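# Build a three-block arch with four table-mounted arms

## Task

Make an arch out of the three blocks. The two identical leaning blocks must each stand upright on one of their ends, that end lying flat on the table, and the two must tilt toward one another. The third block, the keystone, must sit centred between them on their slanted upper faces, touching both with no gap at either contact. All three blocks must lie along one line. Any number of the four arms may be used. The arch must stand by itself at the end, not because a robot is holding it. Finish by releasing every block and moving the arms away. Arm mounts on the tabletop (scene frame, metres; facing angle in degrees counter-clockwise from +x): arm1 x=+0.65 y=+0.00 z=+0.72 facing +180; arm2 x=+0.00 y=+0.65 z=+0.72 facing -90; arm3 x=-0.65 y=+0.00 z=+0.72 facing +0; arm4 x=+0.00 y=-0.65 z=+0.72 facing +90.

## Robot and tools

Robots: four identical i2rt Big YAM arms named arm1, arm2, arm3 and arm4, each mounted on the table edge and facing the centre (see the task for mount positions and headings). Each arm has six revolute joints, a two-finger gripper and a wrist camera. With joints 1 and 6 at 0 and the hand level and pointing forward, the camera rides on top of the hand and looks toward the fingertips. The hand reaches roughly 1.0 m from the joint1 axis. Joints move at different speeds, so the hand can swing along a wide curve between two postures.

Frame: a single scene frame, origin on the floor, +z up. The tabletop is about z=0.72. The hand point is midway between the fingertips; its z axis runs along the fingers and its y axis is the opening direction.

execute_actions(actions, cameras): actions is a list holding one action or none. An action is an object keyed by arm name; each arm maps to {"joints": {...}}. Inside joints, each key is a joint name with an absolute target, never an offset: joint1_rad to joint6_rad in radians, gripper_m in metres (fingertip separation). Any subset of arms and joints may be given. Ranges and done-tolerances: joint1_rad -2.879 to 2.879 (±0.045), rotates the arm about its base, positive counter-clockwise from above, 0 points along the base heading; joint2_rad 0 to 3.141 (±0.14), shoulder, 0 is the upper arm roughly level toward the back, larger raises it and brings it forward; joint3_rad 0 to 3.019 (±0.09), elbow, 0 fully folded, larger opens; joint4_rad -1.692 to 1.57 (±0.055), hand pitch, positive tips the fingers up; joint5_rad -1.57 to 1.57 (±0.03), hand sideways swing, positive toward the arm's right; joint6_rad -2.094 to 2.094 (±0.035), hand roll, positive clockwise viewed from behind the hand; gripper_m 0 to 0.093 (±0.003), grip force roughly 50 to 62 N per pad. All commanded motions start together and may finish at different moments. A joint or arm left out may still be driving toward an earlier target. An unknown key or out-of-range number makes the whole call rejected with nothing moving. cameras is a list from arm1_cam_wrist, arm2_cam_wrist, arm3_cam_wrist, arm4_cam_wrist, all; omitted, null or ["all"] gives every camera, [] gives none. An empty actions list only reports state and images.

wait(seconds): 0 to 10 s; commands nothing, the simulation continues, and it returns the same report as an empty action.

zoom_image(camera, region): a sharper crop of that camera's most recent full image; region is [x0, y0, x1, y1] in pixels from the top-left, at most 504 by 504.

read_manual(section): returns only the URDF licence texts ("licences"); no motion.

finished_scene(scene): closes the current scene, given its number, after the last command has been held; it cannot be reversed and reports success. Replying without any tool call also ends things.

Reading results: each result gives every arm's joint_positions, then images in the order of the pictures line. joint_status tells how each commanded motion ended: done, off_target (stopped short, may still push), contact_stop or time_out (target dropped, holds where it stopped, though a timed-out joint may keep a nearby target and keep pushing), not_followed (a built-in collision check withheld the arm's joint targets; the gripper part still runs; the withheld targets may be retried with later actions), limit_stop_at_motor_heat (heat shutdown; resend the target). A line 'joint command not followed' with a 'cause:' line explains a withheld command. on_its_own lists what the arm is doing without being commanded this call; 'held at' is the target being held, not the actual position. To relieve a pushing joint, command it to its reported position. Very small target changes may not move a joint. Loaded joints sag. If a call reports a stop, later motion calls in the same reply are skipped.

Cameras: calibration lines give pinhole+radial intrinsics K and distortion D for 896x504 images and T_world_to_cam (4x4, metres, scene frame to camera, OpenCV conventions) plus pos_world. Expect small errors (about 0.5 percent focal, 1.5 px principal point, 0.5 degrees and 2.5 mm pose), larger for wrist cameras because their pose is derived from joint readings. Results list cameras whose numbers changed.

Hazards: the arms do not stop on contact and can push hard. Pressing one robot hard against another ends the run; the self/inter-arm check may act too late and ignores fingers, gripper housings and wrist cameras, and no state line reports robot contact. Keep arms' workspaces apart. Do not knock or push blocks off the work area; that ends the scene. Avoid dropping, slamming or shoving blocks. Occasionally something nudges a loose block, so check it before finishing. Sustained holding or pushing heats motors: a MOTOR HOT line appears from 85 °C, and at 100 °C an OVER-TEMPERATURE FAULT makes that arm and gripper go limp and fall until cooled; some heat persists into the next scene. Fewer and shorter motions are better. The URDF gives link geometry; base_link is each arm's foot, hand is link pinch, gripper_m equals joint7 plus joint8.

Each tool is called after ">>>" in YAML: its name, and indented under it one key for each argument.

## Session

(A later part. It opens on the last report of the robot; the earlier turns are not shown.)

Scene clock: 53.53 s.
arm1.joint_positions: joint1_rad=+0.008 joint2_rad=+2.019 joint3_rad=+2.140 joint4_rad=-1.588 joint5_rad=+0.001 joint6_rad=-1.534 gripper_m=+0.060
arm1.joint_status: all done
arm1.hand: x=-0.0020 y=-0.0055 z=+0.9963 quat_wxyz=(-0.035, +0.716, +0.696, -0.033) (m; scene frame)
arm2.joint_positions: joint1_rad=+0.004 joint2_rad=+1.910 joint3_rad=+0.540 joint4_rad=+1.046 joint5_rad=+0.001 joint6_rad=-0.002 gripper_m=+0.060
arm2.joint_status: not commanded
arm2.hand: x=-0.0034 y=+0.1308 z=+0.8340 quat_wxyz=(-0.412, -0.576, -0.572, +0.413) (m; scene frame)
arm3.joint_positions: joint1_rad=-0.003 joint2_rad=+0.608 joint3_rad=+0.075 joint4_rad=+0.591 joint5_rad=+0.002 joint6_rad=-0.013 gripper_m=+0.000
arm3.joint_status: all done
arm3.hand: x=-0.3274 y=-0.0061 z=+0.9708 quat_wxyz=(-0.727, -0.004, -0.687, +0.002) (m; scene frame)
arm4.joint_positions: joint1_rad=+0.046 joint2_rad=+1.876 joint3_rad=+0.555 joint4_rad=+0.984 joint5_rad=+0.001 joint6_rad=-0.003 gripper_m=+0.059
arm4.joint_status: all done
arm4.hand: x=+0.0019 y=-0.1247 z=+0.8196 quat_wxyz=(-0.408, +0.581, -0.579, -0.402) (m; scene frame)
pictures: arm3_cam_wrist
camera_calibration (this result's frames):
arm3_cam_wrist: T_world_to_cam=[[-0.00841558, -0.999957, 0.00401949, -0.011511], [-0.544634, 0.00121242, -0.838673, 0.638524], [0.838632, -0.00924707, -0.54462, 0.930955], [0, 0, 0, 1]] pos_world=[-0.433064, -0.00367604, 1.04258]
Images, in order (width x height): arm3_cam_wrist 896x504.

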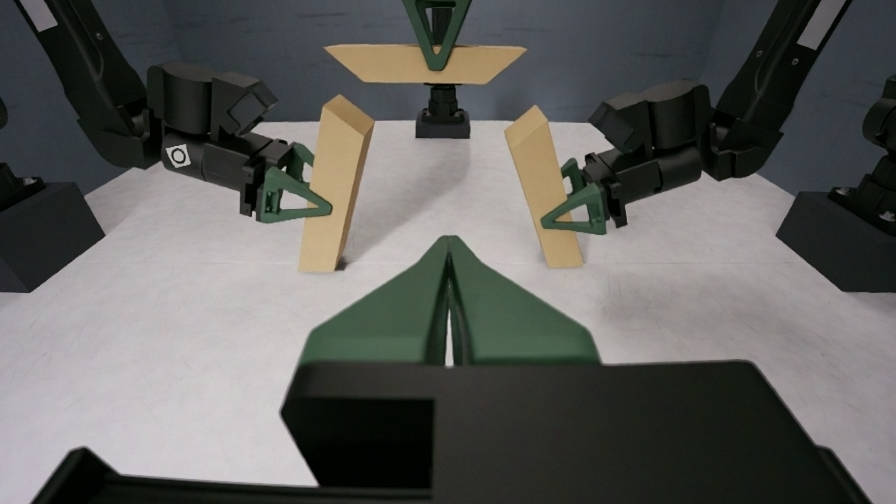

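>>> execute_actions:
  actions:
    - {"arm1":{"joints":{"joint1_rad":0.03}},"arm4":{"joints":{"joint3_rad":0.605}}}
  cameras: []

>>> execute_actions:
  actions:
    - {"arm1":{"joints":{"joint2_rad":2.06}}}
  cameras: ["arm3_cam_wrist"]

>>> zoom_image:
  camera: "arm3_cam_wrist"
  region: [280,30,620,290]

Scene clock: 55.40 s.
arm1.joint_positions: joint1_rad=+0.026 joint2_rad=+2.019 joint3_rad=+2.140 joint4_rad=-1.588 joint5_rad=+0.001 joint6_rad=-1.534 gripper_m=+0.060
arm1.joint_status: all done
arm1.hand: x=-0.0018 y=-0.0172 z=+0.9963 quat_wxyz=(-0.034, +0.710, +0.702, -0.033) (m; scene frame)
arm2.joint_positions: joint1_rad=+0.004 joint2_rad=+1.910 joint3_rad=+0.540 joint4_rad=+1.046 joint5_rad=+0.001 joint6_rad=-0.002 gripper_m=+0.060
arm2.joint_status: not commanded
arm2.hand: x=-0.0034 y=+0.1308 z=+0.8340 quat_wxyz=(-0.412, -0.576, -0.572, +0.413) (m; scene frame)
arm3.joint_positions: joint1_rad=-0.003 joint2_rad=+0.608 joint3_rad=+0.075 joint4_rad=+0.591 joint5_rad=+0.002 joint6_rad=-0.013 gripper_m=+0.000
arm3.joint_status: not commanded
arm3.hand: x=-0.3274 y=-0.0061 z=+0.9708 quat_wxyz=(-0.727, -0.004, -0.687, +0.002) (m; scene frame)
arm4.joint_positions: joint1_rad=+0.046 joint2_rad=+1.876 joint3_rad=+0.555 joint4_rad=+0.984 joint5_rad=+0.001 joint6_rad=-0.003 gripper_m=+0.059
arm4.joint_status: all done
arm4.hand: x=+0.0019 y=-0.1247 z=+0.8196 quat_wxyz=(-0.408, +0.581, -0.579, -0.402) (m; scene frame)
pictures: none
No camera images: the call's "cameras" was empty. Leave "cameras" out to get every camera's image.

Scene clock: 56.23 s.
arm1.joint_positions: joint1_rad=+0.026 joint2_rad=+2.059 joint3_rad=+2.140 joint4_rad=-1.588 joint5_rad=+0.001 joint6_rad=-1.534 gripper_m=+0.060
arm1.joint_status: all done
arm1.hand: x=-0.0057 y=-0.0172 z=+0.9707 quat_wxyz=(-0.021, +0.711, +0.703, -0.018) (m; scene frame)
arm2.joint_positions: joint1_rad=+0.004 joint2_rad=+1.910 joint3_rad=+0.540 joint4_rad=+1.046 joint5_rad=+0.001 joint6_rad=-0.002 gripper_m=+0.060
arm2.joint_status: not commanded
arm2.hand: x=-0.0034 y=+0.1308 z=+0.8340 quat_wxyz=(-0.412, -0.576, -0.572, +0.413) (m; scene frame)
arm3.joint_positions: joint1_rad=-0.003 joint2_rad=+0.608 joint3_rad=+0.075 joint4_rad=+0.591 joint5_rad=+0.002 joint6_rad=-0.013 gripper_m=+0.000
arm3.joint_status: not commanded
arm3.hand: x=-0.3274 y=-0.0061 z=+0.9708 quat_wxyz=(-0.727, -0.004, -0.687, +0.002) (m; scene frame)
arm4.joint_positions: joint1_rad=+0.046 joint2_rad=+1.876 joint3_rad=+0.555 joint4_rad=+0.984 joint5_rad=+0.001 joint6_rad=-0.003 gripper_m=+0.059
arm4.joint_status: not commanded
arm4.hand: x=+0.0019 y=-0.1247 z=+0.8196 quat_wxyz=(-0.408, +0.581, -0.579, -0.402) (m; scene frame)
pictures: arm3_cam_wrist
camera_calibration (this result's frames):
arm3_cam_wrist: T_world_to_cam=[[-0.00841558, -0.999957, 0.00401949, -0.011511], [-0.544634, 0.00121242, -0.838673, 0.638524], [0.838632, -0.00924707, -0.54462, 0.930955], [0, 0, 0, 1]] pos_world=[-0.433064, -0.00367604, 1.04258]
Images, in order (width x height): arm3_cam_wrist 896x504.

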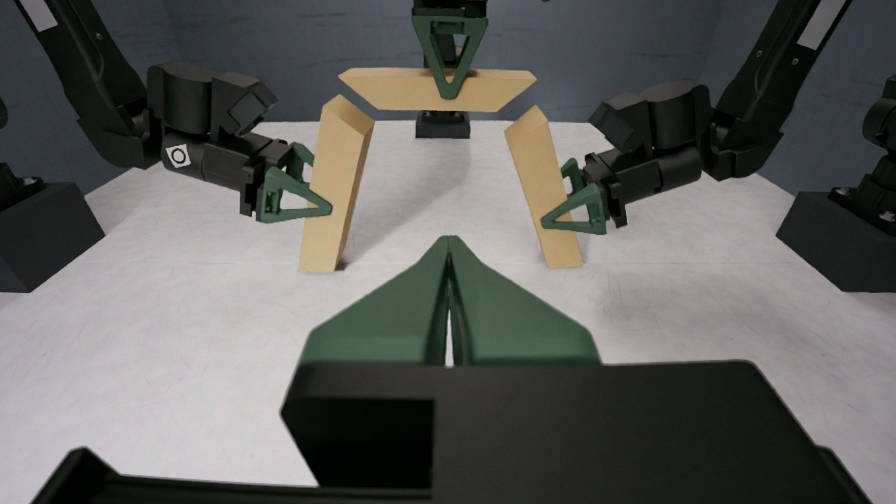

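Region (280, 30, 620, 290) of arm3_cam_wrist's 896x504 image, scaled by 1.482, with more detail than that image has; it fills the top 385 rows of this view, and the rest is white.

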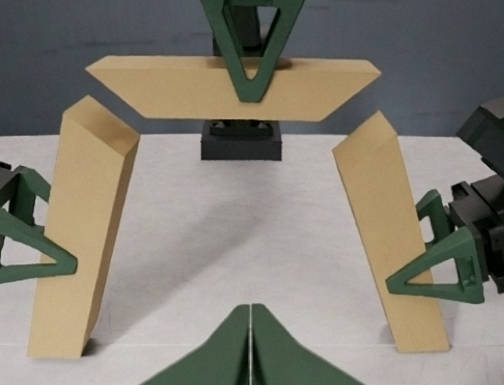

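>>> execute_actions:
  actions:
    - {"arm4":{"joints":{"joint3_rad":0.63}}}
  cameras: ["arm3_cam_wrist"]

>>> zoom_image:
  camera: "arm3_cam_wrist"
  region: [280,30,620,290]

Scene clock: 57.50 s.
arm1.joint_positions: joint1_rad=+0.026 joint2_rad=+2.059 joint3_rad=+2.140 joint4_rad=-1.588 joint5_rad=+0.001 joint6_rad=-1.534 gripper_m=+0.060
arm1.joint_status: not commanded
arm1.hand: x=-0.0057 y=-0.0172 z=+0.9707 quat_wxyz=(-0.021, +0.711, +0.703, -0.018) (m; scene frame)
arm2.joint_positions: joint1_rad=+0.004 joint2_rad=+1.910 joint3_rad=+0.540 joint4_rad=+1.046 joint5_rad=+0.001 joint6_rad=-0.002 gripper_m=+0.060
arm2.joint_status: not commanded
arm2.hand: x=-0.0034 y=+0.1308 z=+0.8340 quat_wxyz=(-0.412, -0.576, -0.572, +0.413) (m; scene frame)
arm3.joint_positions: joint1_rad=-0.003 joint2_rad=+0.608 joint3_rad=+0.075 joint4_rad=+0.591 joint5_rad=+0.002 joint6_rad=-0.013 gripper_m=+0.000
arm3.joint_status: not commanded
arm3.hand: x=-0.3274 y=-0.0061 z=+0.9708 quat_wxyz=(-0.727, -0.004, -0.687, +0.002) (m; scene frame)
arm4.joint_positions: joint1_rad=+0.046 joint2_rad=+1.876 joint3_rad=+0.590 joint4_rad=+0.984 joint5_rad=+0.001 joint6_rad=-0.003 gripper_m=+0.059
arm4.joint_status: all done
arm4.hand: x=+0.0018 y=-0.1092 z=+0.8308 quat_wxyz=(-0.418, +0.574, -0.572, -0.412) (m; scene frame)
pictures: arm3_cam_wrist
camera_calibration (this result's frames):
arm3_cam_wrist: T_world_to_cam=[[-0.00841558, -0.999957, 0.00401949, -0.011511], [-0.544634, 0.00121242, -0.838673, 0.638524], [0.838632, -0.00924707, -0.54462, 0.930955], [0, 0, 0, 1]] pos_world=[-0.433064, -0.00367604, 1.04258]
Images, in order (width x height): arm3_cam_wrist 896x504.

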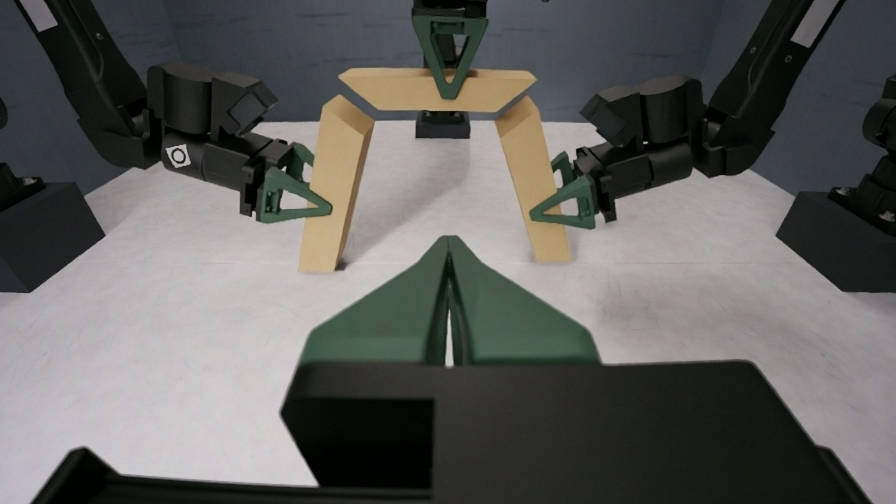

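Region (280, 30, 620, 290) of arm3_cam_wrist's 896x504 image, scaled by 1.482, with more detail than that image has; it fills the top 385 rows of this view, and the rest is white.

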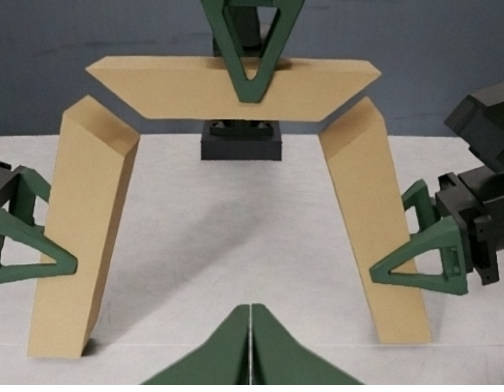

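>>> execute_actions:
  actions:
    - {"arm4":{"joints":{"joint2_rad":1.893}},"arm1":{"joints":{"joint1_rad":0.024}}}
  cameras: ["arm3_cam_wrist","arm1_cam_wrist"]

>>> zoom_image:
  camera: "arm3_cam_wrist"
  region: [280,30,620,290]

Scene clock: 58.80 s.
arm1.joint_positions: joint1_rad=+0.026 joint2_rad=+2.059 joint3_rad=+2.140 joint4_rad=-1.588 joint5_rad=+0.001 joint6_rad=-1.534 gripper_m=+0.060
arm1.joint_status: all done
arm1.hand: x=-0.0057 y=-0.0172 z=+0.9707 quat_wxyz=(-0.021, +0.711, +0.703, -0.018) (m; scene frame)
arm2.joint_positions: joint1_rad=+0.004 joint2_rad=+1.910 joint3_rad=+0.540 joint4_rad=+1.046 joint5_rad=+0.001 joint6_rad=-0.002 gripper_m=+0.060
arm2.joint_status: not commanded
arm2.hand: x=-0.0034 y=+0.1308 z=+0.8340 quat_wxyz=(-0.412, -0.576, -0.572, +0.413) (m; scene frame)
arm3.joint_positions: joint1_rad=-0.003 joint2_rad=+0.608 joint3_rad=+0.075 joint4_rad=+0.591 joint5_rad=+0.002 joint6_rad=-0.013 gripper_m=+0.000
arm3.joint_status: not commanded
arm3.hand: x=-0.3274 y=-0.0061 z=+0.9708 quat_wxyz=(-0.727, -0.004, -0.687, +0.002) (m; scene frame)
arm4.joint_positions: joint1_rad=+0.046 joint2_rad=+1.897 joint3_rad=+0.590 joint4_rad=+0.984 joint5_rad=+0.001 joint6_rad=-0.003 gripper_m=+0.059
arm4.joint_status: all done
arm4.hand: x=+0.0019 y=-0.1116 z=+0.8200 quat_wxyz=(-0.412, +0.578, -0.576, -0.406) (m; scene frame)
pictures: arm1_cam_wrist, arm3_cam_wrist
camera_calibration (this result's frames):
arm1_cam_wrist: T_world_to_cam=[[-0.998378, 0.0128656, 0.0554661, -0.0572382], [0.0430891, 0.8075, 0.588292, -0.552588], [-0.0372201, 0.589728, -0.806744, 0.916866], [0, 0, 0, 1]] pos_world=[0.000791006, -0.0937502, 1.06793]
arm3_cam_wrist: T_world_to_cam=[[-0.00841558, -0.999957, 0.00401949, -0.011511], [-0.544634, 0.00121242, -0.838673, 0.638524], [0.838632, -0.00924707, -0.54462, 0.930955], [0, 0, 0, 1]] pos_world=[-0.433064, -0.00367604, 1.04258]
Images, in order (width x height): arm1_cam_wrist 896x504, arm3_cam_wrist 896x504.

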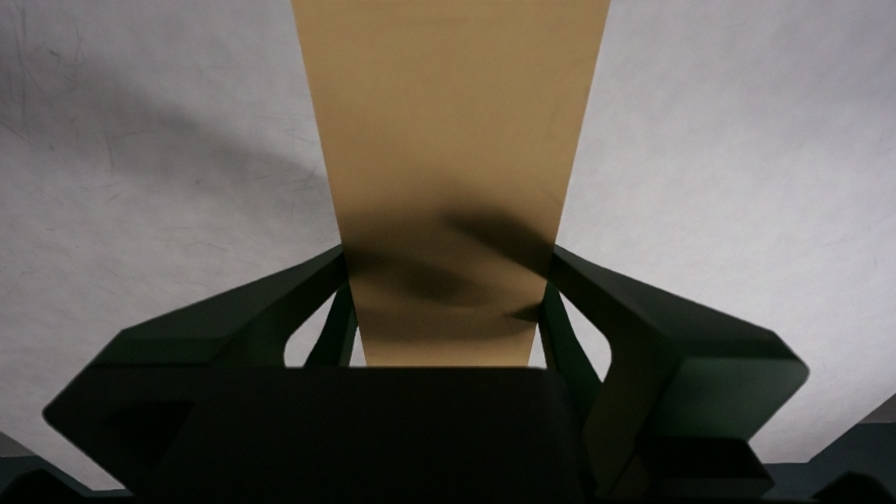

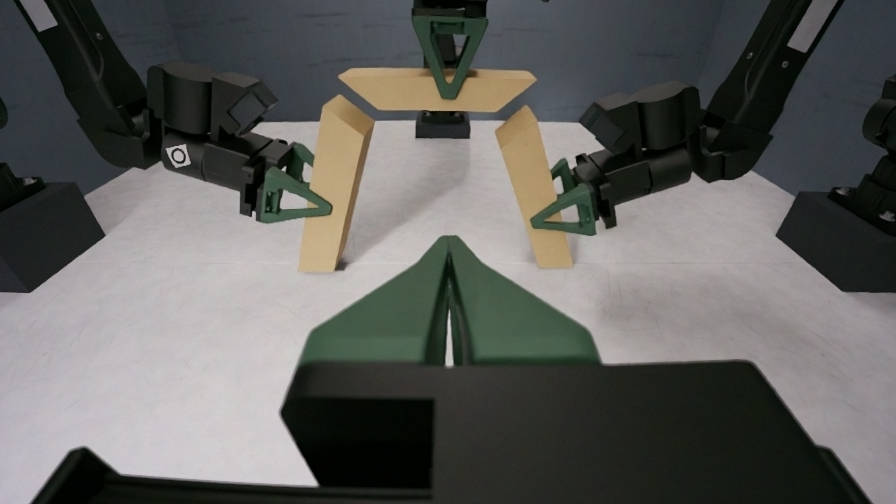

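Region (280, 30, 620, 290) of arm3_cam_wrist's 896x504 image, scaled by 1.482, with more detail than that image has; it fills the top 385 rows of this view, and the rest is white.

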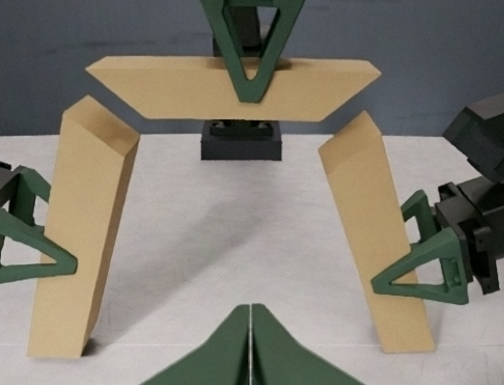

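>>> execute_actions:
  actions:
    - {"arm4":{"joints":{"joint4_rad":1.06}},"arm1":{"joints":{"joint1_rad":0.017}}}
  cameras: ["arm3_cam_wrist"]

>>> zoom_image:
  camera: "arm3_cam_wrist"
  region: [280,30,620,290]

Scene clock: 60.33 s.
arm1.joint_positions: joint1_rad=+0.026 joint2_rad=+2.059 joint3_rad=+2.140 joint4_rad=-1.588 joint5_rad=+0.001 joint6_rad=-1.534 gripper_m=+0.060
arm1.joint_status: all done
arm1.hand: x=-0.0057 y=-0.0172 z=+0.9707 quat_wxyz=(-0.021, +0.711, +0.703, -0.018) (m; scene frame)
arm2.joint_positions: joint1_rad=+0.004 joint2_rad=+1.910 joint3_rad=+0.540 joint4_rad=+1.046 joint5_rad=+0.001 joint6_rad=-0.002 gripper_m=+0.060
arm2.joint_status: not commanded
arm2.hand: x=-0.0034 y=+0.1308 z=+0.8340 quat_wxyz=(-0.412, -0.576, -0.572, +0.413) (m; scene frame)
arm3.joint_positions: joint1_rad=-0.003 joint2_rad=+0.608 joint3_rad=+0.075 joint4_rad=+0.591 joint5_rad=+0.002 joint6_rad=-0.013 gripper_m=+0.000
arm3.joint_status: not commanded
arm3.hand: x=-0.3274 y=-0.0061 z=+0.9708 quat_wxyz=(-0.727, -0.004, -0.687, +0.002) (m; scene frame)
arm4.joint_positions: joint1_rad=+0.046 joint2_rad=+1.897 joint3_rad=+0.590 joint4_rad=+1.020 joint5_rad=+0.001 joint6_rad=-0.003 gripper_m=+0.059
arm4.joint_status: all done
arm4.hand: x=+0.0018 y=-0.1088 z=+0.8284 quat_wxyz=(-0.422, +0.571, -0.569, -0.416) (m; scene frame)
pictures: arm3_cam_wrist
camera_calibration (this result's frames):
arm3_cam_wrist: T_world_to_cam=[[-0.00841558, -0.999957, 0.00401949, -0.011511], [-0.544634, 0.00121242, -0.838673, 0.638524], [0.838632, -0.00924707, -0.54462, 0.930955], [0, 0, 0, 1]] pos_world=[-0.433064, -0.00367604, 1.04258]
Images, in order (width x height): arm3_cam_wrist 896x504.

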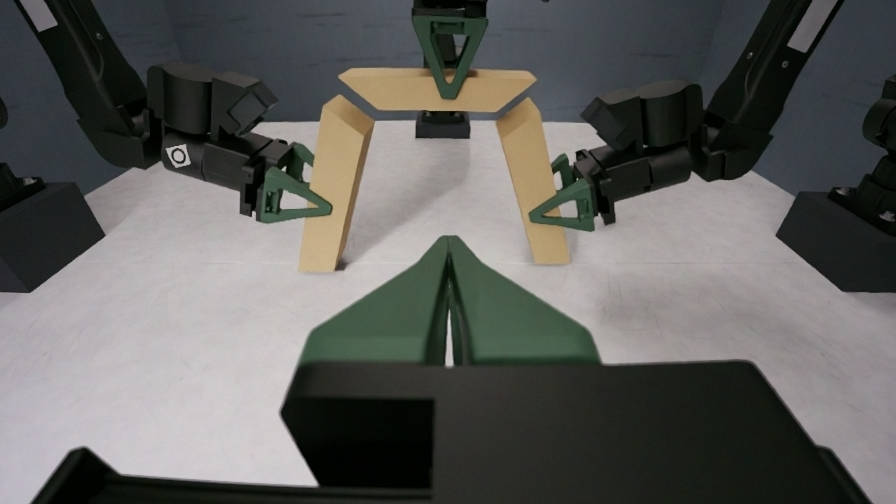

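Region (280, 30, 620, 290) of arm3_cam_wrist's 896x504 image, scaled by 1.482, with more detail than that image has; it fills the top 385 rows of this view, and the rest is white.

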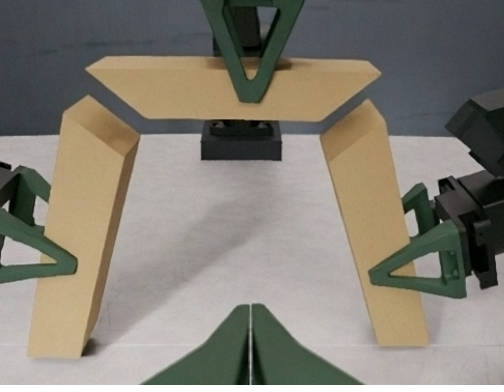

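>>> execute_actions:
  actions:
    - {"arm4":{"joints":{"joint2_rad":1.905}},"arm1":{"joints":{"joint1_rad":0.011,"joint3_rad":2.12}}}
  cameras: []

>>> execute_actions:
  actions:
    - {"arm1":{"joints":{"joint2_rad":2.075}}}
  cameras: ["arm3_cam_wrist","arm2_cam_wrist"]

>>> zoom_image:
  camera: "arm3_cam_wrist"
  region: [280,30,620,290]

Scene clock: 62.07 s.
arm1.joint_positions: joint1_rad=+0.018 joint2_rad=+2.059 joint3_rad=+2.119 joint4_rad=-1.588 joint5_rad=+0.001 joint6_rad=-1.534 gripper_m=+0.060
arm1.joint_status: all done
arm1.hand: x=-0.0010 y=-0.0116 z=+0.9623 quat_wxyz=(-0.013, +0.714, +0.700, -0.010) (m; scene frame)
arm2.joint_positions: joint1_rad=+0.004 joint2_rad=+1.910 joint3_rad=+0.540 joint4_rad=+1.046 joint5_rad=+0.001 joint6_rad=-0.002 gripper_m=+0.060
arm2.joint_status: not commanded
arm2.hand: x=-0.0034 y=+0.1308 z=+0.8340 quat_wxyz=(-0.412, -0.576, -0.572, +0.413) (m; scene frame)
arm3.joint_positions: joint1_rad=-0.003 joint2_rad=+0.608 joint3_rad=+0.075 joint4_rad=+0.591 joint5_rad=+0.002 joint6_rad=-0.013 gripper_m=+0.000
arm3.joint_status: not commanded
arm3.hand: x=-0.3274 y=-0.0061 z=+0.9708 quat_wxyz=(-0.727, -0.004, -0.687, +0.002) (m; scene frame)
arm4.joint_positions: joint1_rad=+0.046 joint2_rad=+1.907 joint3_rad=+0.590 joint4_rad=+1.022 joint5_rad=+0.001 joint6_rad=-0.003 gripper_m=+0.059
arm4.joint_status: all done
arm4.hand: x=+0.0019 y=-0.1098 z=+0.8237 quat_wxyz=(-0.419, +0.572, -0.570, -0.414) (m; scene frame)
pictures: none
No camera images: the call's "cameras" was empty. Leave "cameras" out to get every camera's image.

Scene clock: 62.50 s.
arm1.joint_positions: joint1_rad=+0.018 joint2_rad=+2.063 joint3_rad=+2.119 joint4_rad=-1.588 joint5_rad=+0.001 joint6_rad=-1.534 gripper_m=+0.060
arm1.joint_status: all done
arm1.hand: x=-0.0013 y=-0.0116 z=+0.9602 quat_wxyz=(-0.012, +0.714, +0.700, -0.009) (m; scene frame)
arm2.joint_positions: joint1_rad=+0.004 joint2_rad=+1.910 joint3_rad=+0.540 joint4_rad=+1.046 joint5_rad=+0.001 joint6_rad=-0.002 gripper_m=+0.060
arm2.joint_status: not commanded
arm2.hand: x=-0.0034 y=+0.1308 z=+0.8340 quat_wxyz=(-0.412, -0.576, -0.572, +0.413) (m; scene frame)
arm3.joint_positions: joint1_rad=-0.003 joint2_rad=+0.608 joint3_rad=+0.075 joint4_rad=+0.591 joint5_rad=+0.002 joint6_rad=-0.013 gripper_m=+0.000
arm3.joint_status: not commanded
arm3.hand: x=-0.3274 y=-0.0061 z=+0.9708 quat_wxyz=(-0.727, -0.004, -0.687, +0.002) (m; scene frame)
arm4.joint_positions: joint1_rad=+0.046 joint2_rad=+1.907 joint3_rad=+0.590 joint4_rad=+1.022 joint5_rad=+0.001 joint6_rad=-0.003 gripper_m=+0.059
arm4.joint_status: not commanded
arm4.hand: x=+0.0019 y=-0.1098 z=+0.8237 quat_wxyz=(-0.419, +0.572, -0.570, -0.414) (m; scene frame)
pictures: arm2_cam_wrist, arm3_cam_wrist
camera_calibration (this result's frames):
arm2_cam_wrist: T_world_to_cam=[[-0.999997, -0.00156048, 0.00160445, -0.000992009], [-0.00219578, 0.822852, -0.568251, 0.367384], [-0.000433481, -0.568253, -0.822854, 0.885839], [0, 0, 0, 1]] pos_world=[0.000198683, 0.201076, 0.937684]
arm3_cam_wrist: T_world_to_cam=[[-0.00841558, -0.999957, 0.00401949, -0.011511], [-0.544634, 0.00121242, -0.838673, 0.638524], [0.838632, -0.00924707, -0.54462, 0.930955], [0, 0, 0, 1]] pos_world=[-0.433064, -0.00367604, 1.04258]
Images, in order (width x height): arm2_cam_wrist 896x504, arm3_cam_wrist 896x504.

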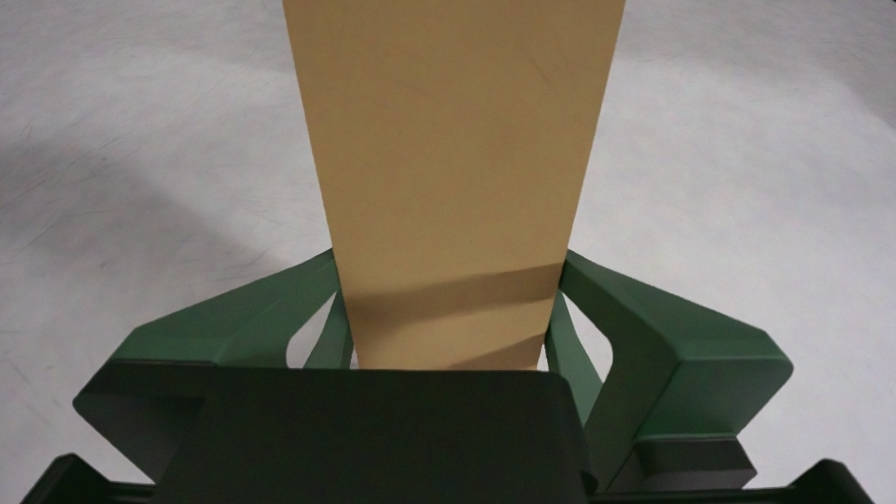

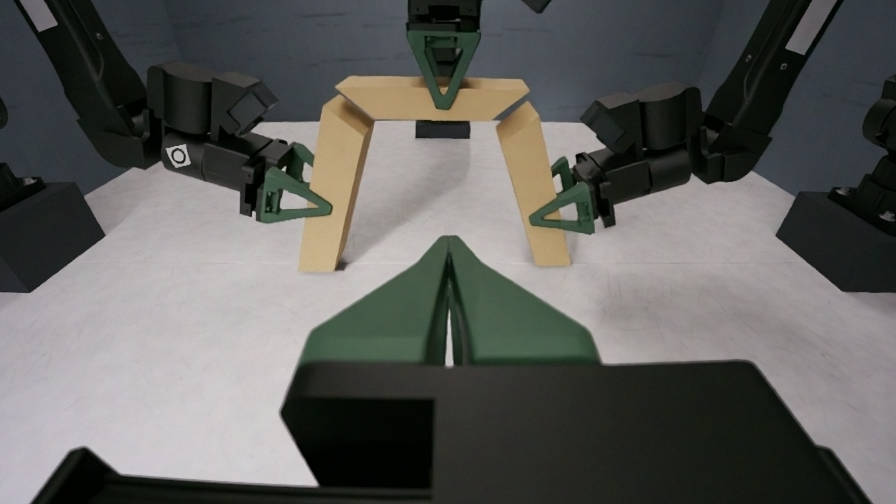

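Region (280, 30, 620, 290) of arm3_cam_wrist's 896x504 image, scaled by 1.482, with more detail than that image has; it fills the top 385 rows of this view, and the rest is white.

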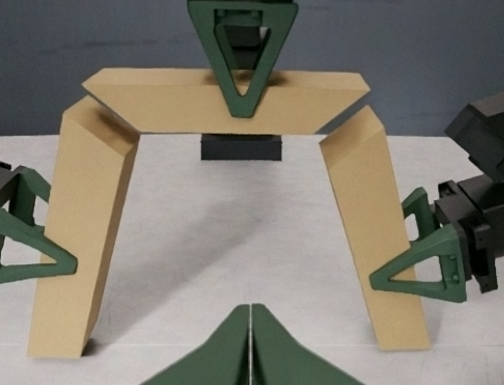

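>>> execute_actions:
  actions:
    - {"arm1":{"joints":{"joint1_rad":0.028}}}
  cameras: []

>>> execute_actions:
  actions:
    - {"arm1":{"joints":{"joint2_rad":2.088}}}
  cameras: ["arm3_cam_wrist"]

>>> zoom_image:
  camera: "arm3_cam_wrist"
  region: [280,30,620,290]

Scene clock: 63.90 s.
arm1.joint_positions: joint1_rad=+0.019 joint2_rad=+2.063 joint3_rad=+2.119 joint4_rad=-1.588 joint5_rad=+0.001 joint6_rad=-1.534 gripper_m=+0.060
arm1.joint_status: all done
arm1.hand: x=-0.0012 y=-0.0128 z=+0.9602 quat_wxyz=(-0.012, +0.713, +0.701, -0.009) (m; scene frame)
arm2.joint_positions: joint1_rad=+0.004 joint2_rad=+1.910 joint3_rad=+0.540 joint4_rad=+1.046 joint5_rad=+0.001 joint6_rad=-0.002 gripper_m=+0.060
arm2.joint_status: not commanded
arm2.hand: x=-0.0034 y=+0.1308 z=+0.8340 quat_wxyz=(-0.412, -0.576, -0.572, +0.413) (m; scene frame)
arm3.joint_positions: joint1_rad=-0.003 joint2_rad=+0.608 joint3_rad=+0.075 joint4_rad=+0.591 joint5_rad=+0.002 joint6_rad=-0.013 gripper_m=+0.000
arm3.joint_status: not commanded
arm3.hand: x=-0.3274 y=-0.0061 z=+0.9708 quat_wxyz=(-0.727, -0.004, -0.687, +0.002) (m; scene frame)
arm4.joint_positions: joint1_rad=+0.046 joint2_rad=+1.907 joint3_rad=+0.590 joint4_rad=+1.022 joint5_rad=+0.001 joint6_rad=-0.003 gripper_m=+0.059
arm4.joint_status: not commanded
arm4.hand: x=+0.0019 y=-0.1098 z=+0.8237 quat_wxyz=(-0.419, +0.572, -0.570, -0.414) (m; scene frame)
pictures: none
No camera images: the call's "cameras" was empty. Leave "cameras" out to get every camera's image.

Scene clock: 64.60 s.
arm1.joint_positions: joint1_rad=+0.019 joint2_rad=+2.080 joint3_rad=+2.119 joint4_rad=-1.588 joint5_rad=+0.001 joint6_rad=-1.534 gripper_m=+0.060
arm1.joint_status: all done
arm1.hand: x=-0.0024 y=-0.0128 z=+0.9493 quat_wxyz=(-0.006, +0.713, +0.701, -0.003) (m; scene frame)
arm2.joint_positions: joint1_rad=+0.004 joint2_rad=+1.910 joint3_rad=+0.540 joint4_rad=+1.046 joint5_rad=+0.001 joint6_rad=-0.002 gripper_m=+0.060
arm2.joint_status: not commanded
arm2.hand: x=-0.0034 y=+0.1308 z=+0.8340 quat_wxyz=(-0.412, -0.576, -0.572, +0.413) (m; scene frame)
arm3.joint_positions: joint1_rad=-0.003 joint2_rad=+0.608 joint3_rad=+0.075 joint4_rad=+0.591 joint5_rad=+0.002 joint6_rad=-0.013 gripper_m=+0.000
arm3.joint_status: not commanded
arm3.hand: x=-0.3274 y=-0.0061 z=+0.9708 quat_wxyz=(-0.727, -0.004, -0.687, +0.002) (m; scene frame)
arm4.joint_positions: joint1_rad=+0.046 joint2_rad=+1.907 joint3_rad=+0.590 joint4_rad=+1.022 joint5_rad=+0.001 joint6_rad=-0.003 gripper_m=+0.059
arm4.joint_status: not commanded
arm4.hand: x=+0.0019 y=-0.1098 z=+0.8237 quat_wxyz=(-0.419, +0.572, -0.570, -0.414) (m; scene frame)
pictures: arm3_cam_wrist
camera_calibration (this result's frames):
arm3_cam_wrist: T_world_to_cam=[[-0.00841558, -0.999957, 0.00401949, -0.011511], [-0.544634, 0.00121242, -0.838673, 0.638524], [0.838632, -0.00924707, -0.54462, 0.930955], [0, 0, 0, 1]] pos_world=[-0.433064, -0.00367604, 1.04258]
Images, in order (width x height): arm3_cam_wrist 896x504.

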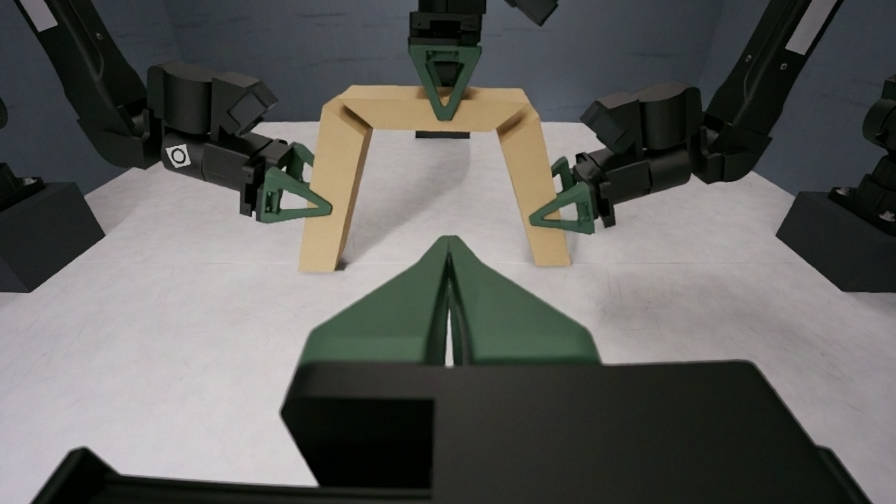

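Region (280, 30, 620, 290) of arm3_cam_wrist's 896x504 image, scaled by 1.482, with more detail than that image has; it fills the top 385 rows of this view, and the rest is white.

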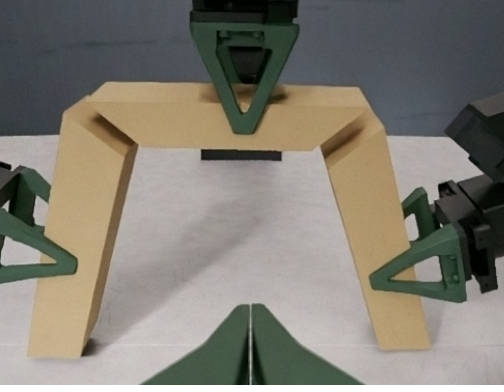

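>>> execute_actions:
  actions:
    - {"arm1":{"joints":{"gripper_m":0.09}}}
  cameras: []

>>> execute_actions:
  actions:
    - {"arm2":{"joints":{"gripper_m":0.066}},"arm4":{"joints":{"gripper_m":0.066}},"arm1":{"joints":{"joint2_rad":1.9}}}
  cameras: ["arm3_cam_wrist"]

>>> zoom_image:
  camera: "arm3_cam_wrist"
  region: [280,30,620,290]

Scene clock: 66.07 s.
arm1.joint_positions: joint1_rad=+0.019 joint2_rad=+2.080 joint3_rad=+2.119 joint4_rad=-1.588 joint5_rad=+0.001 joint6_rad=-1.534 gripper_m=+0.090
arm1.joint_status: all done
arm1.hand: x=-0.0024 y=-0.0128 z=+0.9493 quat_wxyz=(-0.006, +0.713, +0.701, -0.003) (m; scene frame)
arm2.joint_positions: joint1_rad=+0.004 joint2_rad=+1.910 joint3_rad=+0.539 joint4_rad=+1.046 joint5_rad=+0.001 joint6_rad=-0.002 gripper_m=+0.060
arm2.joint_status: not commanded
arm2.hand: x=-0.0034 y=+0.1310 z=+0.8339 quat_wxyz=(-0.412, -0.576, -0.572, +0.413) (m; scene frame)
arm3.joint_positions: joint1_rad=-0.003 joint2_rad=+0.608 joint3_rad=+0.075 joint4_rad=+0.591 joint5_rad=+0.002 joint6_rad=-0.013 gripper_m=+0.000
arm3.joint_status: not commanded
arm3.hand: x=-0.3274 y=-0.0061 z=+0.9708 quat_wxyz=(-0.727, -0.004, -0.687, +0.002) (m; scene frame)
arm4.joint_positions: joint1_rad=+0.046 joint2_rad=+1.911 joint3_rad=+0.590 joint4_rad=+1.022 joint5_rad=+0.001 joint6_rad=+0.002 gripper_m=+0.059
arm4.joint_status: not commanded
arm4.hand: x=+0.0019 y=-0.1103 z=+0.8214 quat_wxyz=(-0.417, +0.572, -0.573, -0.413) (m; scene frame)
pictures: none
No camera images: the call's "cameras" was empty. Leave "cameras" out to get every camera's image.

Scene clock: 67.40 s.
arm1.joint_positions: joint1_rad=+0.019 joint2_rad=+1.886 joint3_rad=+2.112 joint4_rad=-1.588 joint5_rad=+0.001 joint6_rad=-1.535 gripper_m=+0.090
arm1.joint_status: all done
arm1.hand: x=+0.0221 y=-0.0128 z=+1.0668 quat_wxyz=(-0.070, +0.709, +0.698, -0.071) (m; scene frame)
arm2.joint_positions: joint1_rad=+0.005 joint2_rad=+1.879 joint3_rad=+0.540 joint4_rad=+1.075 joint5_rad=+0.002 joint6_rad=-0.002 gripper_m=+0.066
arm2.joint_status: all done
arm2.hand: x=-0.0033 y=+0.1255 z=+0.8563 quat_wxyz=(-0.429, -0.564, -0.560, +0.430) (m; scene frame)
arm3.joint_positions: joint1_rad=-0.003 joint2_rad=+0.608 joint3_rad=+0.075 joint4_rad=+0.591 joint5_rad=+0.002 joint6_rad=-0.013 gripper_m=+0.000
arm3.joint_status: not commanded
arm3.hand: x=-0.3274 y=-0.0061 z=+0.9708 quat_wxyz=(-0.727, -0.004, -0.687, +0.002) (m; scene frame)
arm4.joint_positions: joint1_rad=+0.046 joint2_rad=+1.911 joint3_rad=+0.605 joint4_rad=+1.044 joint5_rad=+0.002 joint6_rad=+0.002 gripper_m=+0.066
arm4.joint_status: all done
arm4.hand: x=+0.0020 y=-0.1017 z=+0.8318 quat_wxyz=(-0.428, +0.564, -0.565, -0.424) (m; scene frame)
pictures: arm3_cam_wrist
camera_calibration (this result's frames):
arm3_cam_wrist: T_world_to_cam=[[-0.00841558, -0.999957, 0.00401949, -0.011511], [-0.544634, 0.00121242, -0.838673, 0.638524], [0.838632, -0.00924707, -0.54462, 0.930955], [0, 0, 0, 1]] pos_world=[-0.433064, -0.00367604, 1.04258]
Images, in order (width x height): arm3_cam_wrist 896x504.

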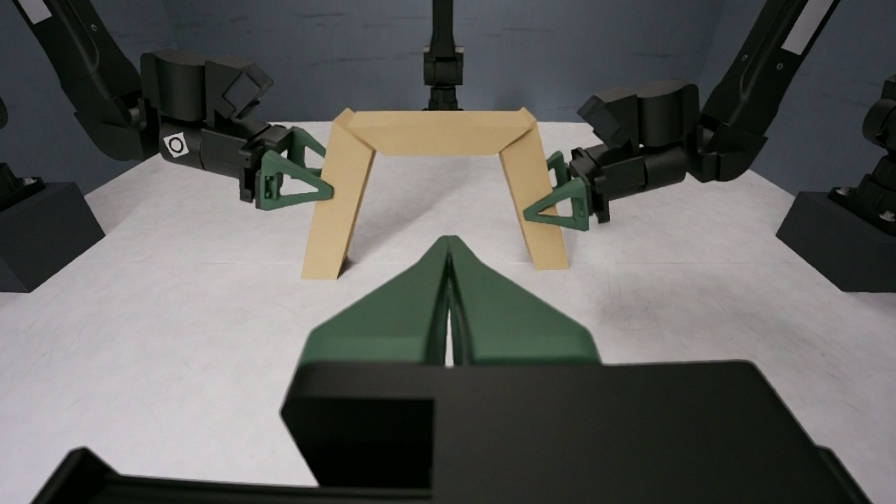

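Region (280, 30, 620, 290) of arm3_cam_wrist's 896x504 image, scaled by 1.482, with more detail than that image has; it fills the top 385 rows of this view, and the rest is white.

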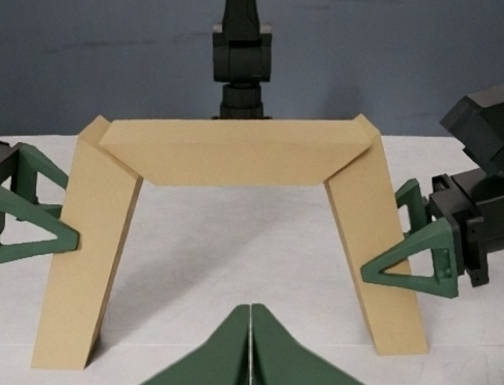

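>>> execute_actions:
  actions:
    - {"arm2":{"joints":{"gripper_m":0.09,"joint3_rad":0.42,"joint4_rad":1.06}},"arm4":{"joints":{"gripper_m":0.09,"joint3_rad":0.46,"joint4_rad":1.04}},"arm1":{"joints":{"joint2_rad":1.4}}}
  cameras: ["arm3_cam_wrist"]

>>> zoom_image:
  camera: "arm3_cam_wrist"
  region: [280,30,620,290]

Scene clock: 69.93 s.
arm1.joint_positions: joint1_rad=+0.019 joint2_rad=+1.407 joint3_rad=+2.116 joint4_rad=-1.588 joint5_rad=+0.001 joint6_rad=-1.535 gripper_m=+0.090
arm1.joint_status: all done
arm1.hand: x=+0.1728 y=-0.0110 z=+1.3282 quat_wxyz=(-0.232, +0.672, +0.661, -0.241) (m; scene frame)
arm2.joint_positions: joint1_rad=+0.005 joint2_rad=+1.878 joint3_rad=+0.417 joint4_rad=+1.062 joint5_rad=+0.002 joint6_rad=-0.002 gripper_m=+0.090
arm2.joint_status: all done
arm2.hand: x=-0.0029 y=+0.1824 z=+0.8174 quat_wxyz=(-0.390, -0.591, -0.587, +0.391) (m; scene frame)
arm3.joint_positions: joint1_rad=-0.003 joint2_rad=+0.608 joint3_rad=+0.075 joint4_rad=+0.591 joint5_rad=+0.002 joint6_rad=-0.013 gripper_m=+0.000
arm3.joint_status: not commanded
arm3.hand: x=-0.3274 y=-0.0061 z=+0.9708 quat_wxyz=(-0.727, -0.004, -0.687, +0.002) (m; scene frame)
arm4.joint_positions: joint1_rad=+0.046 joint2_rad=+1.911 joint3_rad=+0.458 joint4_rad=+1.041 joint5_rad=+0.002 joint6_rad=+0.002 gripper_m=+0.090
arm4.joint_status: all done
arm4.hand: x=+0.0021 y=-0.1698 z=+0.7874 quat_wxyz=(-0.385, +0.594, -0.595, -0.380) (m; scene frame)
pictures: arm3_cam_wrist
camera_calibration (this result's frames):
arm3_cam_wrist: T_world_to_cam=[[-0.00841558, -0.999957, 0.00401949, -0.011511], [-0.544634, 0.00121242, -0.838673, 0.638524], [0.838632, -0.00924707, -0.54462, 0.930955], [0, 0, 0, 1]] pos_world=[-0.433064, -0.00367604, 1.04258]
Images, in order (width x height): arm3_cam_wrist 896x504.

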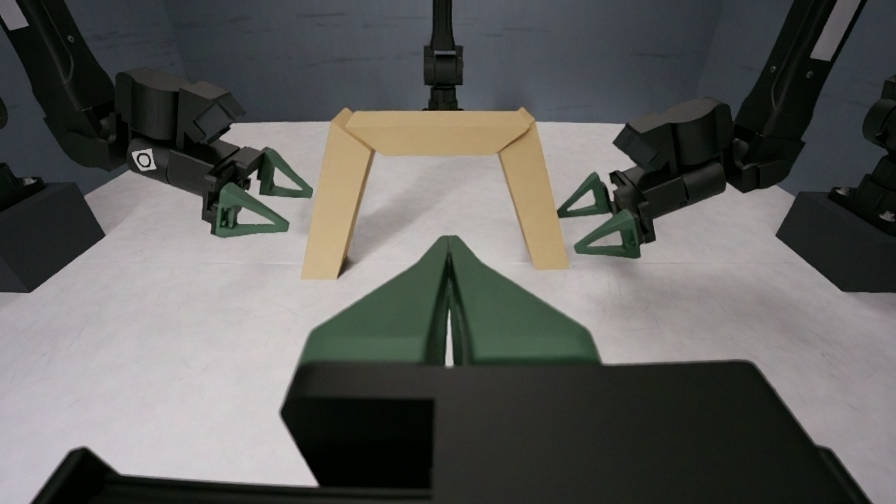

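Region (280, 30, 620, 290) of arm3_cam_wrist's 896x504 image, scaled by 1.482, with more detail than that image has; it fills the top 385 rows of this view, and the rest is white.

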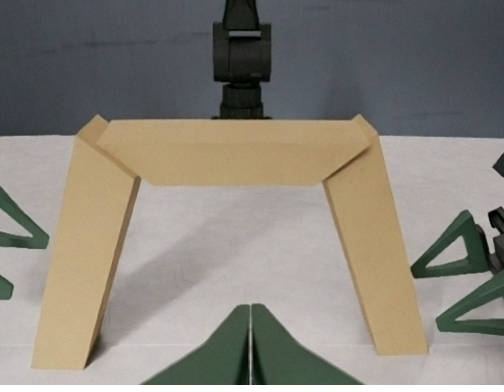

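>>> execute_actions:
  actions:
    - {"arm2":{"joints":{"gripper_m":0.03,"joint3_rad":0.36}},"arm4":{"joints":{"gripper_m":0.03,"joint3_rad":0.4}}}
  cameras: ["arm2_cam_wrist","arm4_cam_wrist","arm1_cam_wrist"]

Scene clock: 71.17 s.
arm1.joint_positions: joint1_rad=+0.019 joint2_rad=+1.407 joint3_rad=+2.116 joint4_rad=-1.588 joint5_rad=+0.001 joint6_rad=-1.535 gripper_m=+0.090
arm1.joint_status: not commanded
arm1.hand: x=+0.1728 y=-0.0110 z=+1.3282 quat_wxyz=(-0.232, +0.672, +0.661, -0.241) (m; scene frame)
arm2.joint_positions: joint1_rad=+0.005 joint2_rad=+1.878 joint3_rad=+0.361 joint4_rad=+1.062 joint5_rad=+0.002 joint6_rad=-0.003 gripper_m=+0.030
arm2.joint_status: all done
arm2.hand: x=-0.0027 y=+0.2095 z=+0.8031 quat_wxyz=(-0.373, -0.602, -0.598, +0.375) (m; scene frame)
arm3.joint_positions: joint1_rad=-0.003 joint2_rad=+0.608 joint3_rad=+0.075 joint4_rad=+0.591 joint5_rad=+0.002 joint6_rad=-0.013 gripper_m=+0.000
arm3.joint_status: not commanded
arm3.hand: x=-0.3274 y=-0.0061 z=+0.9708 quat_wxyz=(-0.727, -0.004, -0.687, +0.002) (m; scene frame)
arm4.joint_positions: joint1_rad=+0.046 joint2_rad=+1.911 joint3_rad=+0.401 joint4_rad=+1.041 joint5_rad=+0.002 joint6_rad=+0.002 gripper_m=+0.030
arm4.joint_status: all done
arm4.hand: x=+0.0021 y=-0.1974 z=+0.7733 quat_wxyz=(-0.368, +0.604, -0.606, -0.363) (m; scene frame)
pictures: arm1_cam_wrist, arm2_cam_wrist, arm4_cam_wrist
camera_calibration (this result's frames):
arm1_cam_wrist: T_world_to_cam=[[-0.775464, 0.0204447, 0.631061, -0.70194], [0.379224, 0.8142, 0.439622, -0.63618], [-0.504822, 0.580225, -0.639136, 1.06641], [0, 0, 0, 1]] pos_world=[0.235273, -0.0864285, 1.40423]
arm2_cam_wrist: T_world_to_cam=[[-0.999996, -0.00232163, 0.00185789, -0.000183687], [-0.00291342, 0.88996, -0.456029, 0.180874], [-0.000594719, -0.456032, -0.889963, 0.935476], [0, 0, 0, 1]] pos_world=[0.000899621, 0.265636, 0.915023]
arm4_cam_wrist: T_world_to_cam=[[0.999963, -0.00202903, 0.00832178, -0.010164], [0.00179098, -0.900536, -0.434778, 0.162406], [0.00837624, 0.434777, -0.900499, 0.910389], [0, 0, 0, 1]] pos_world=[0.0022471, -0.249585, 0.890499]
Images, in order (width x height): arm1_cam_wrist 896x504, arm2_cam_wrist 896x504, arm4_cam_wrist 896x504.

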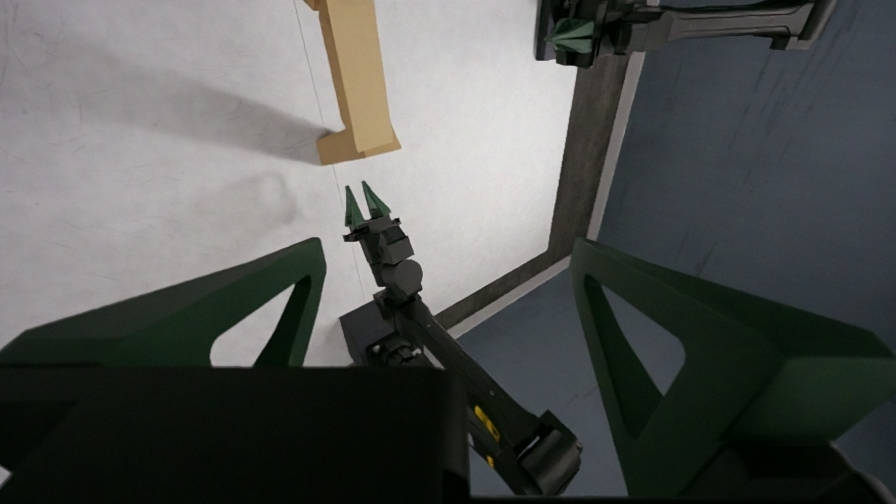

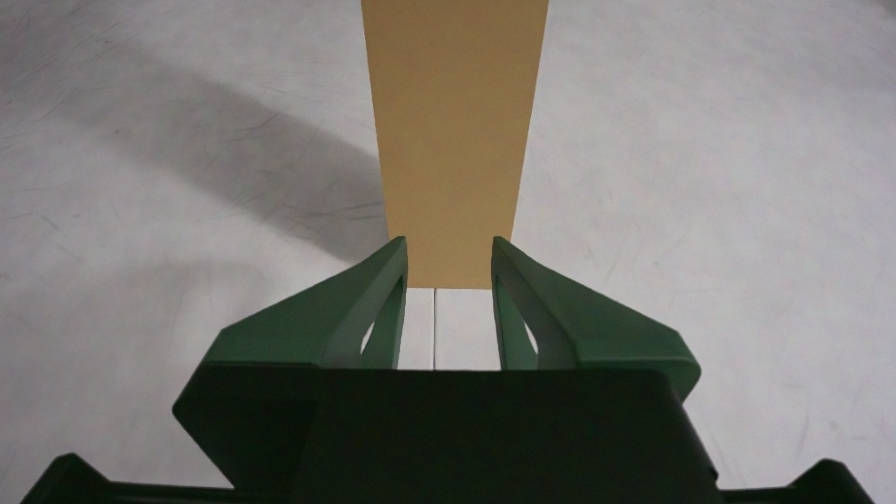

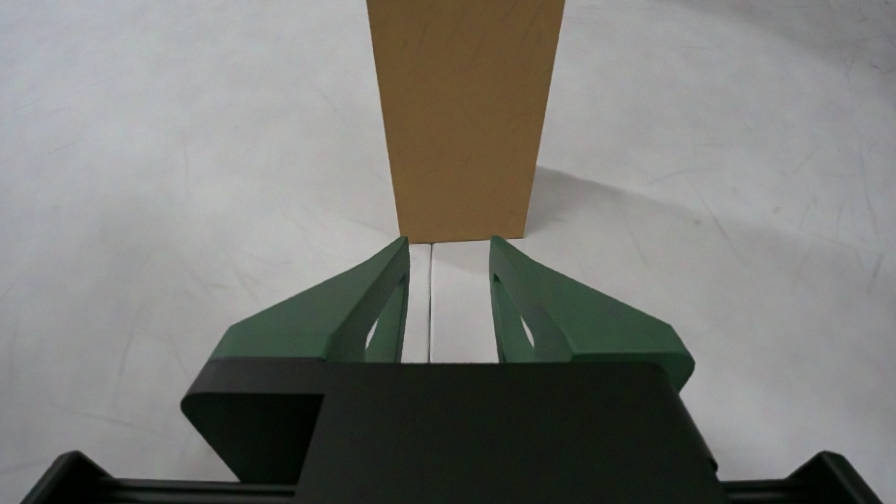

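>>> execute_actions:
  actions:
    - {"arm1":{"joints":{"joint2_rad":1.75,"joint6_rad":0,"joint4_rad":-1.69}}}
  cameras: ["arm1_cam_wrist"]

Scene clock: 74.53 s.
arm1.joint_positions: joint1_rad=+0.019 joint2_rad=+1.743 joint3_rad=+2.098 joint4_rad=-1.659 joint5_rad=+0.001 joint6_rad=-0.016 gripper_m=+0.090
arm1.joint_status: all done
joint sent to its limit — the command would take arm1.joint4_rad past its lower limit, so that joint was sent only as far as its limit.
arm1.hand: x=+0.0722 y=-0.0121 z=+1.1407 quat_wxyz=(-0.002, +0.992, +0.018, -0.129) (m; scene frame)
arm2.joint_positions: joint1_rad=+0.005 joint2_rad=+1.878 joint3_rad=+0.361 joint4_rad=+1.062 joint5_rad=+0.002 joint6_rad=-0.003 gripper_m=+0.030
arm2.joint_status: not commanded
arm2.hand: x=-0.0027 y=+0.2095 z=+0.8031 quat_wxyz=(-0.373, -0.602, -0.598, +0.375) (m; scene frame)
arm3.joint_positions: joint1_rad=-0.003 joint2_rad=+0.608 joint3_rad=+0.075 joint4_rad=+0.591 joint5_rad=+0.002 joint6_rad=-0.013 gripper_m=+0.000
arm3.joint_status: not commanded
arm3.hand: x=-0.3274 y=-0.0061 z=+0.9708 quat_wxyz=(-0.727, -0.004, -0.687, +0.002) (m; scene frame)
arm4.joint_positions: joint1_rad=+0.046 joint2_rad=+1.911 joint3_rad=+0.401 joint4_rad=+1.041 joint5_rad=+0.002 joint6_rad=+0.002 gripper_m=+0.030
arm4.joint_status: not commanded
arm4.hand: x=+0.0021 y=-0.1974 z=+0.7733 quat_wxyz=(-0.368, +0.604, -0.606, -0.363) (m; scene frame)
pictures: arm1_cam_wrist
camera_calibration (this result's frames):
arm1_cam_wrist: T_world_to_cam=[[-0.0324633, 0.999428, 0.00942573, 0.00575615], [0.932194, 0.0268752, 0.360959, -0.474381], [0.3605, 0.0205046, -0.932534, 1.16179], [0, 0, 0, 1]] pos_world=[0.0235775, -0.0168258, 1.25459]
Images, in order (width x height): arm1_cam_wrist 896x504.

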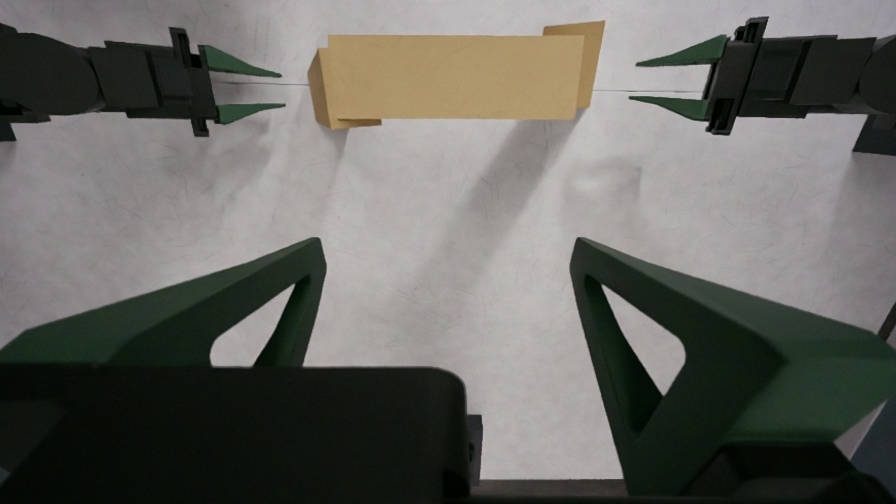

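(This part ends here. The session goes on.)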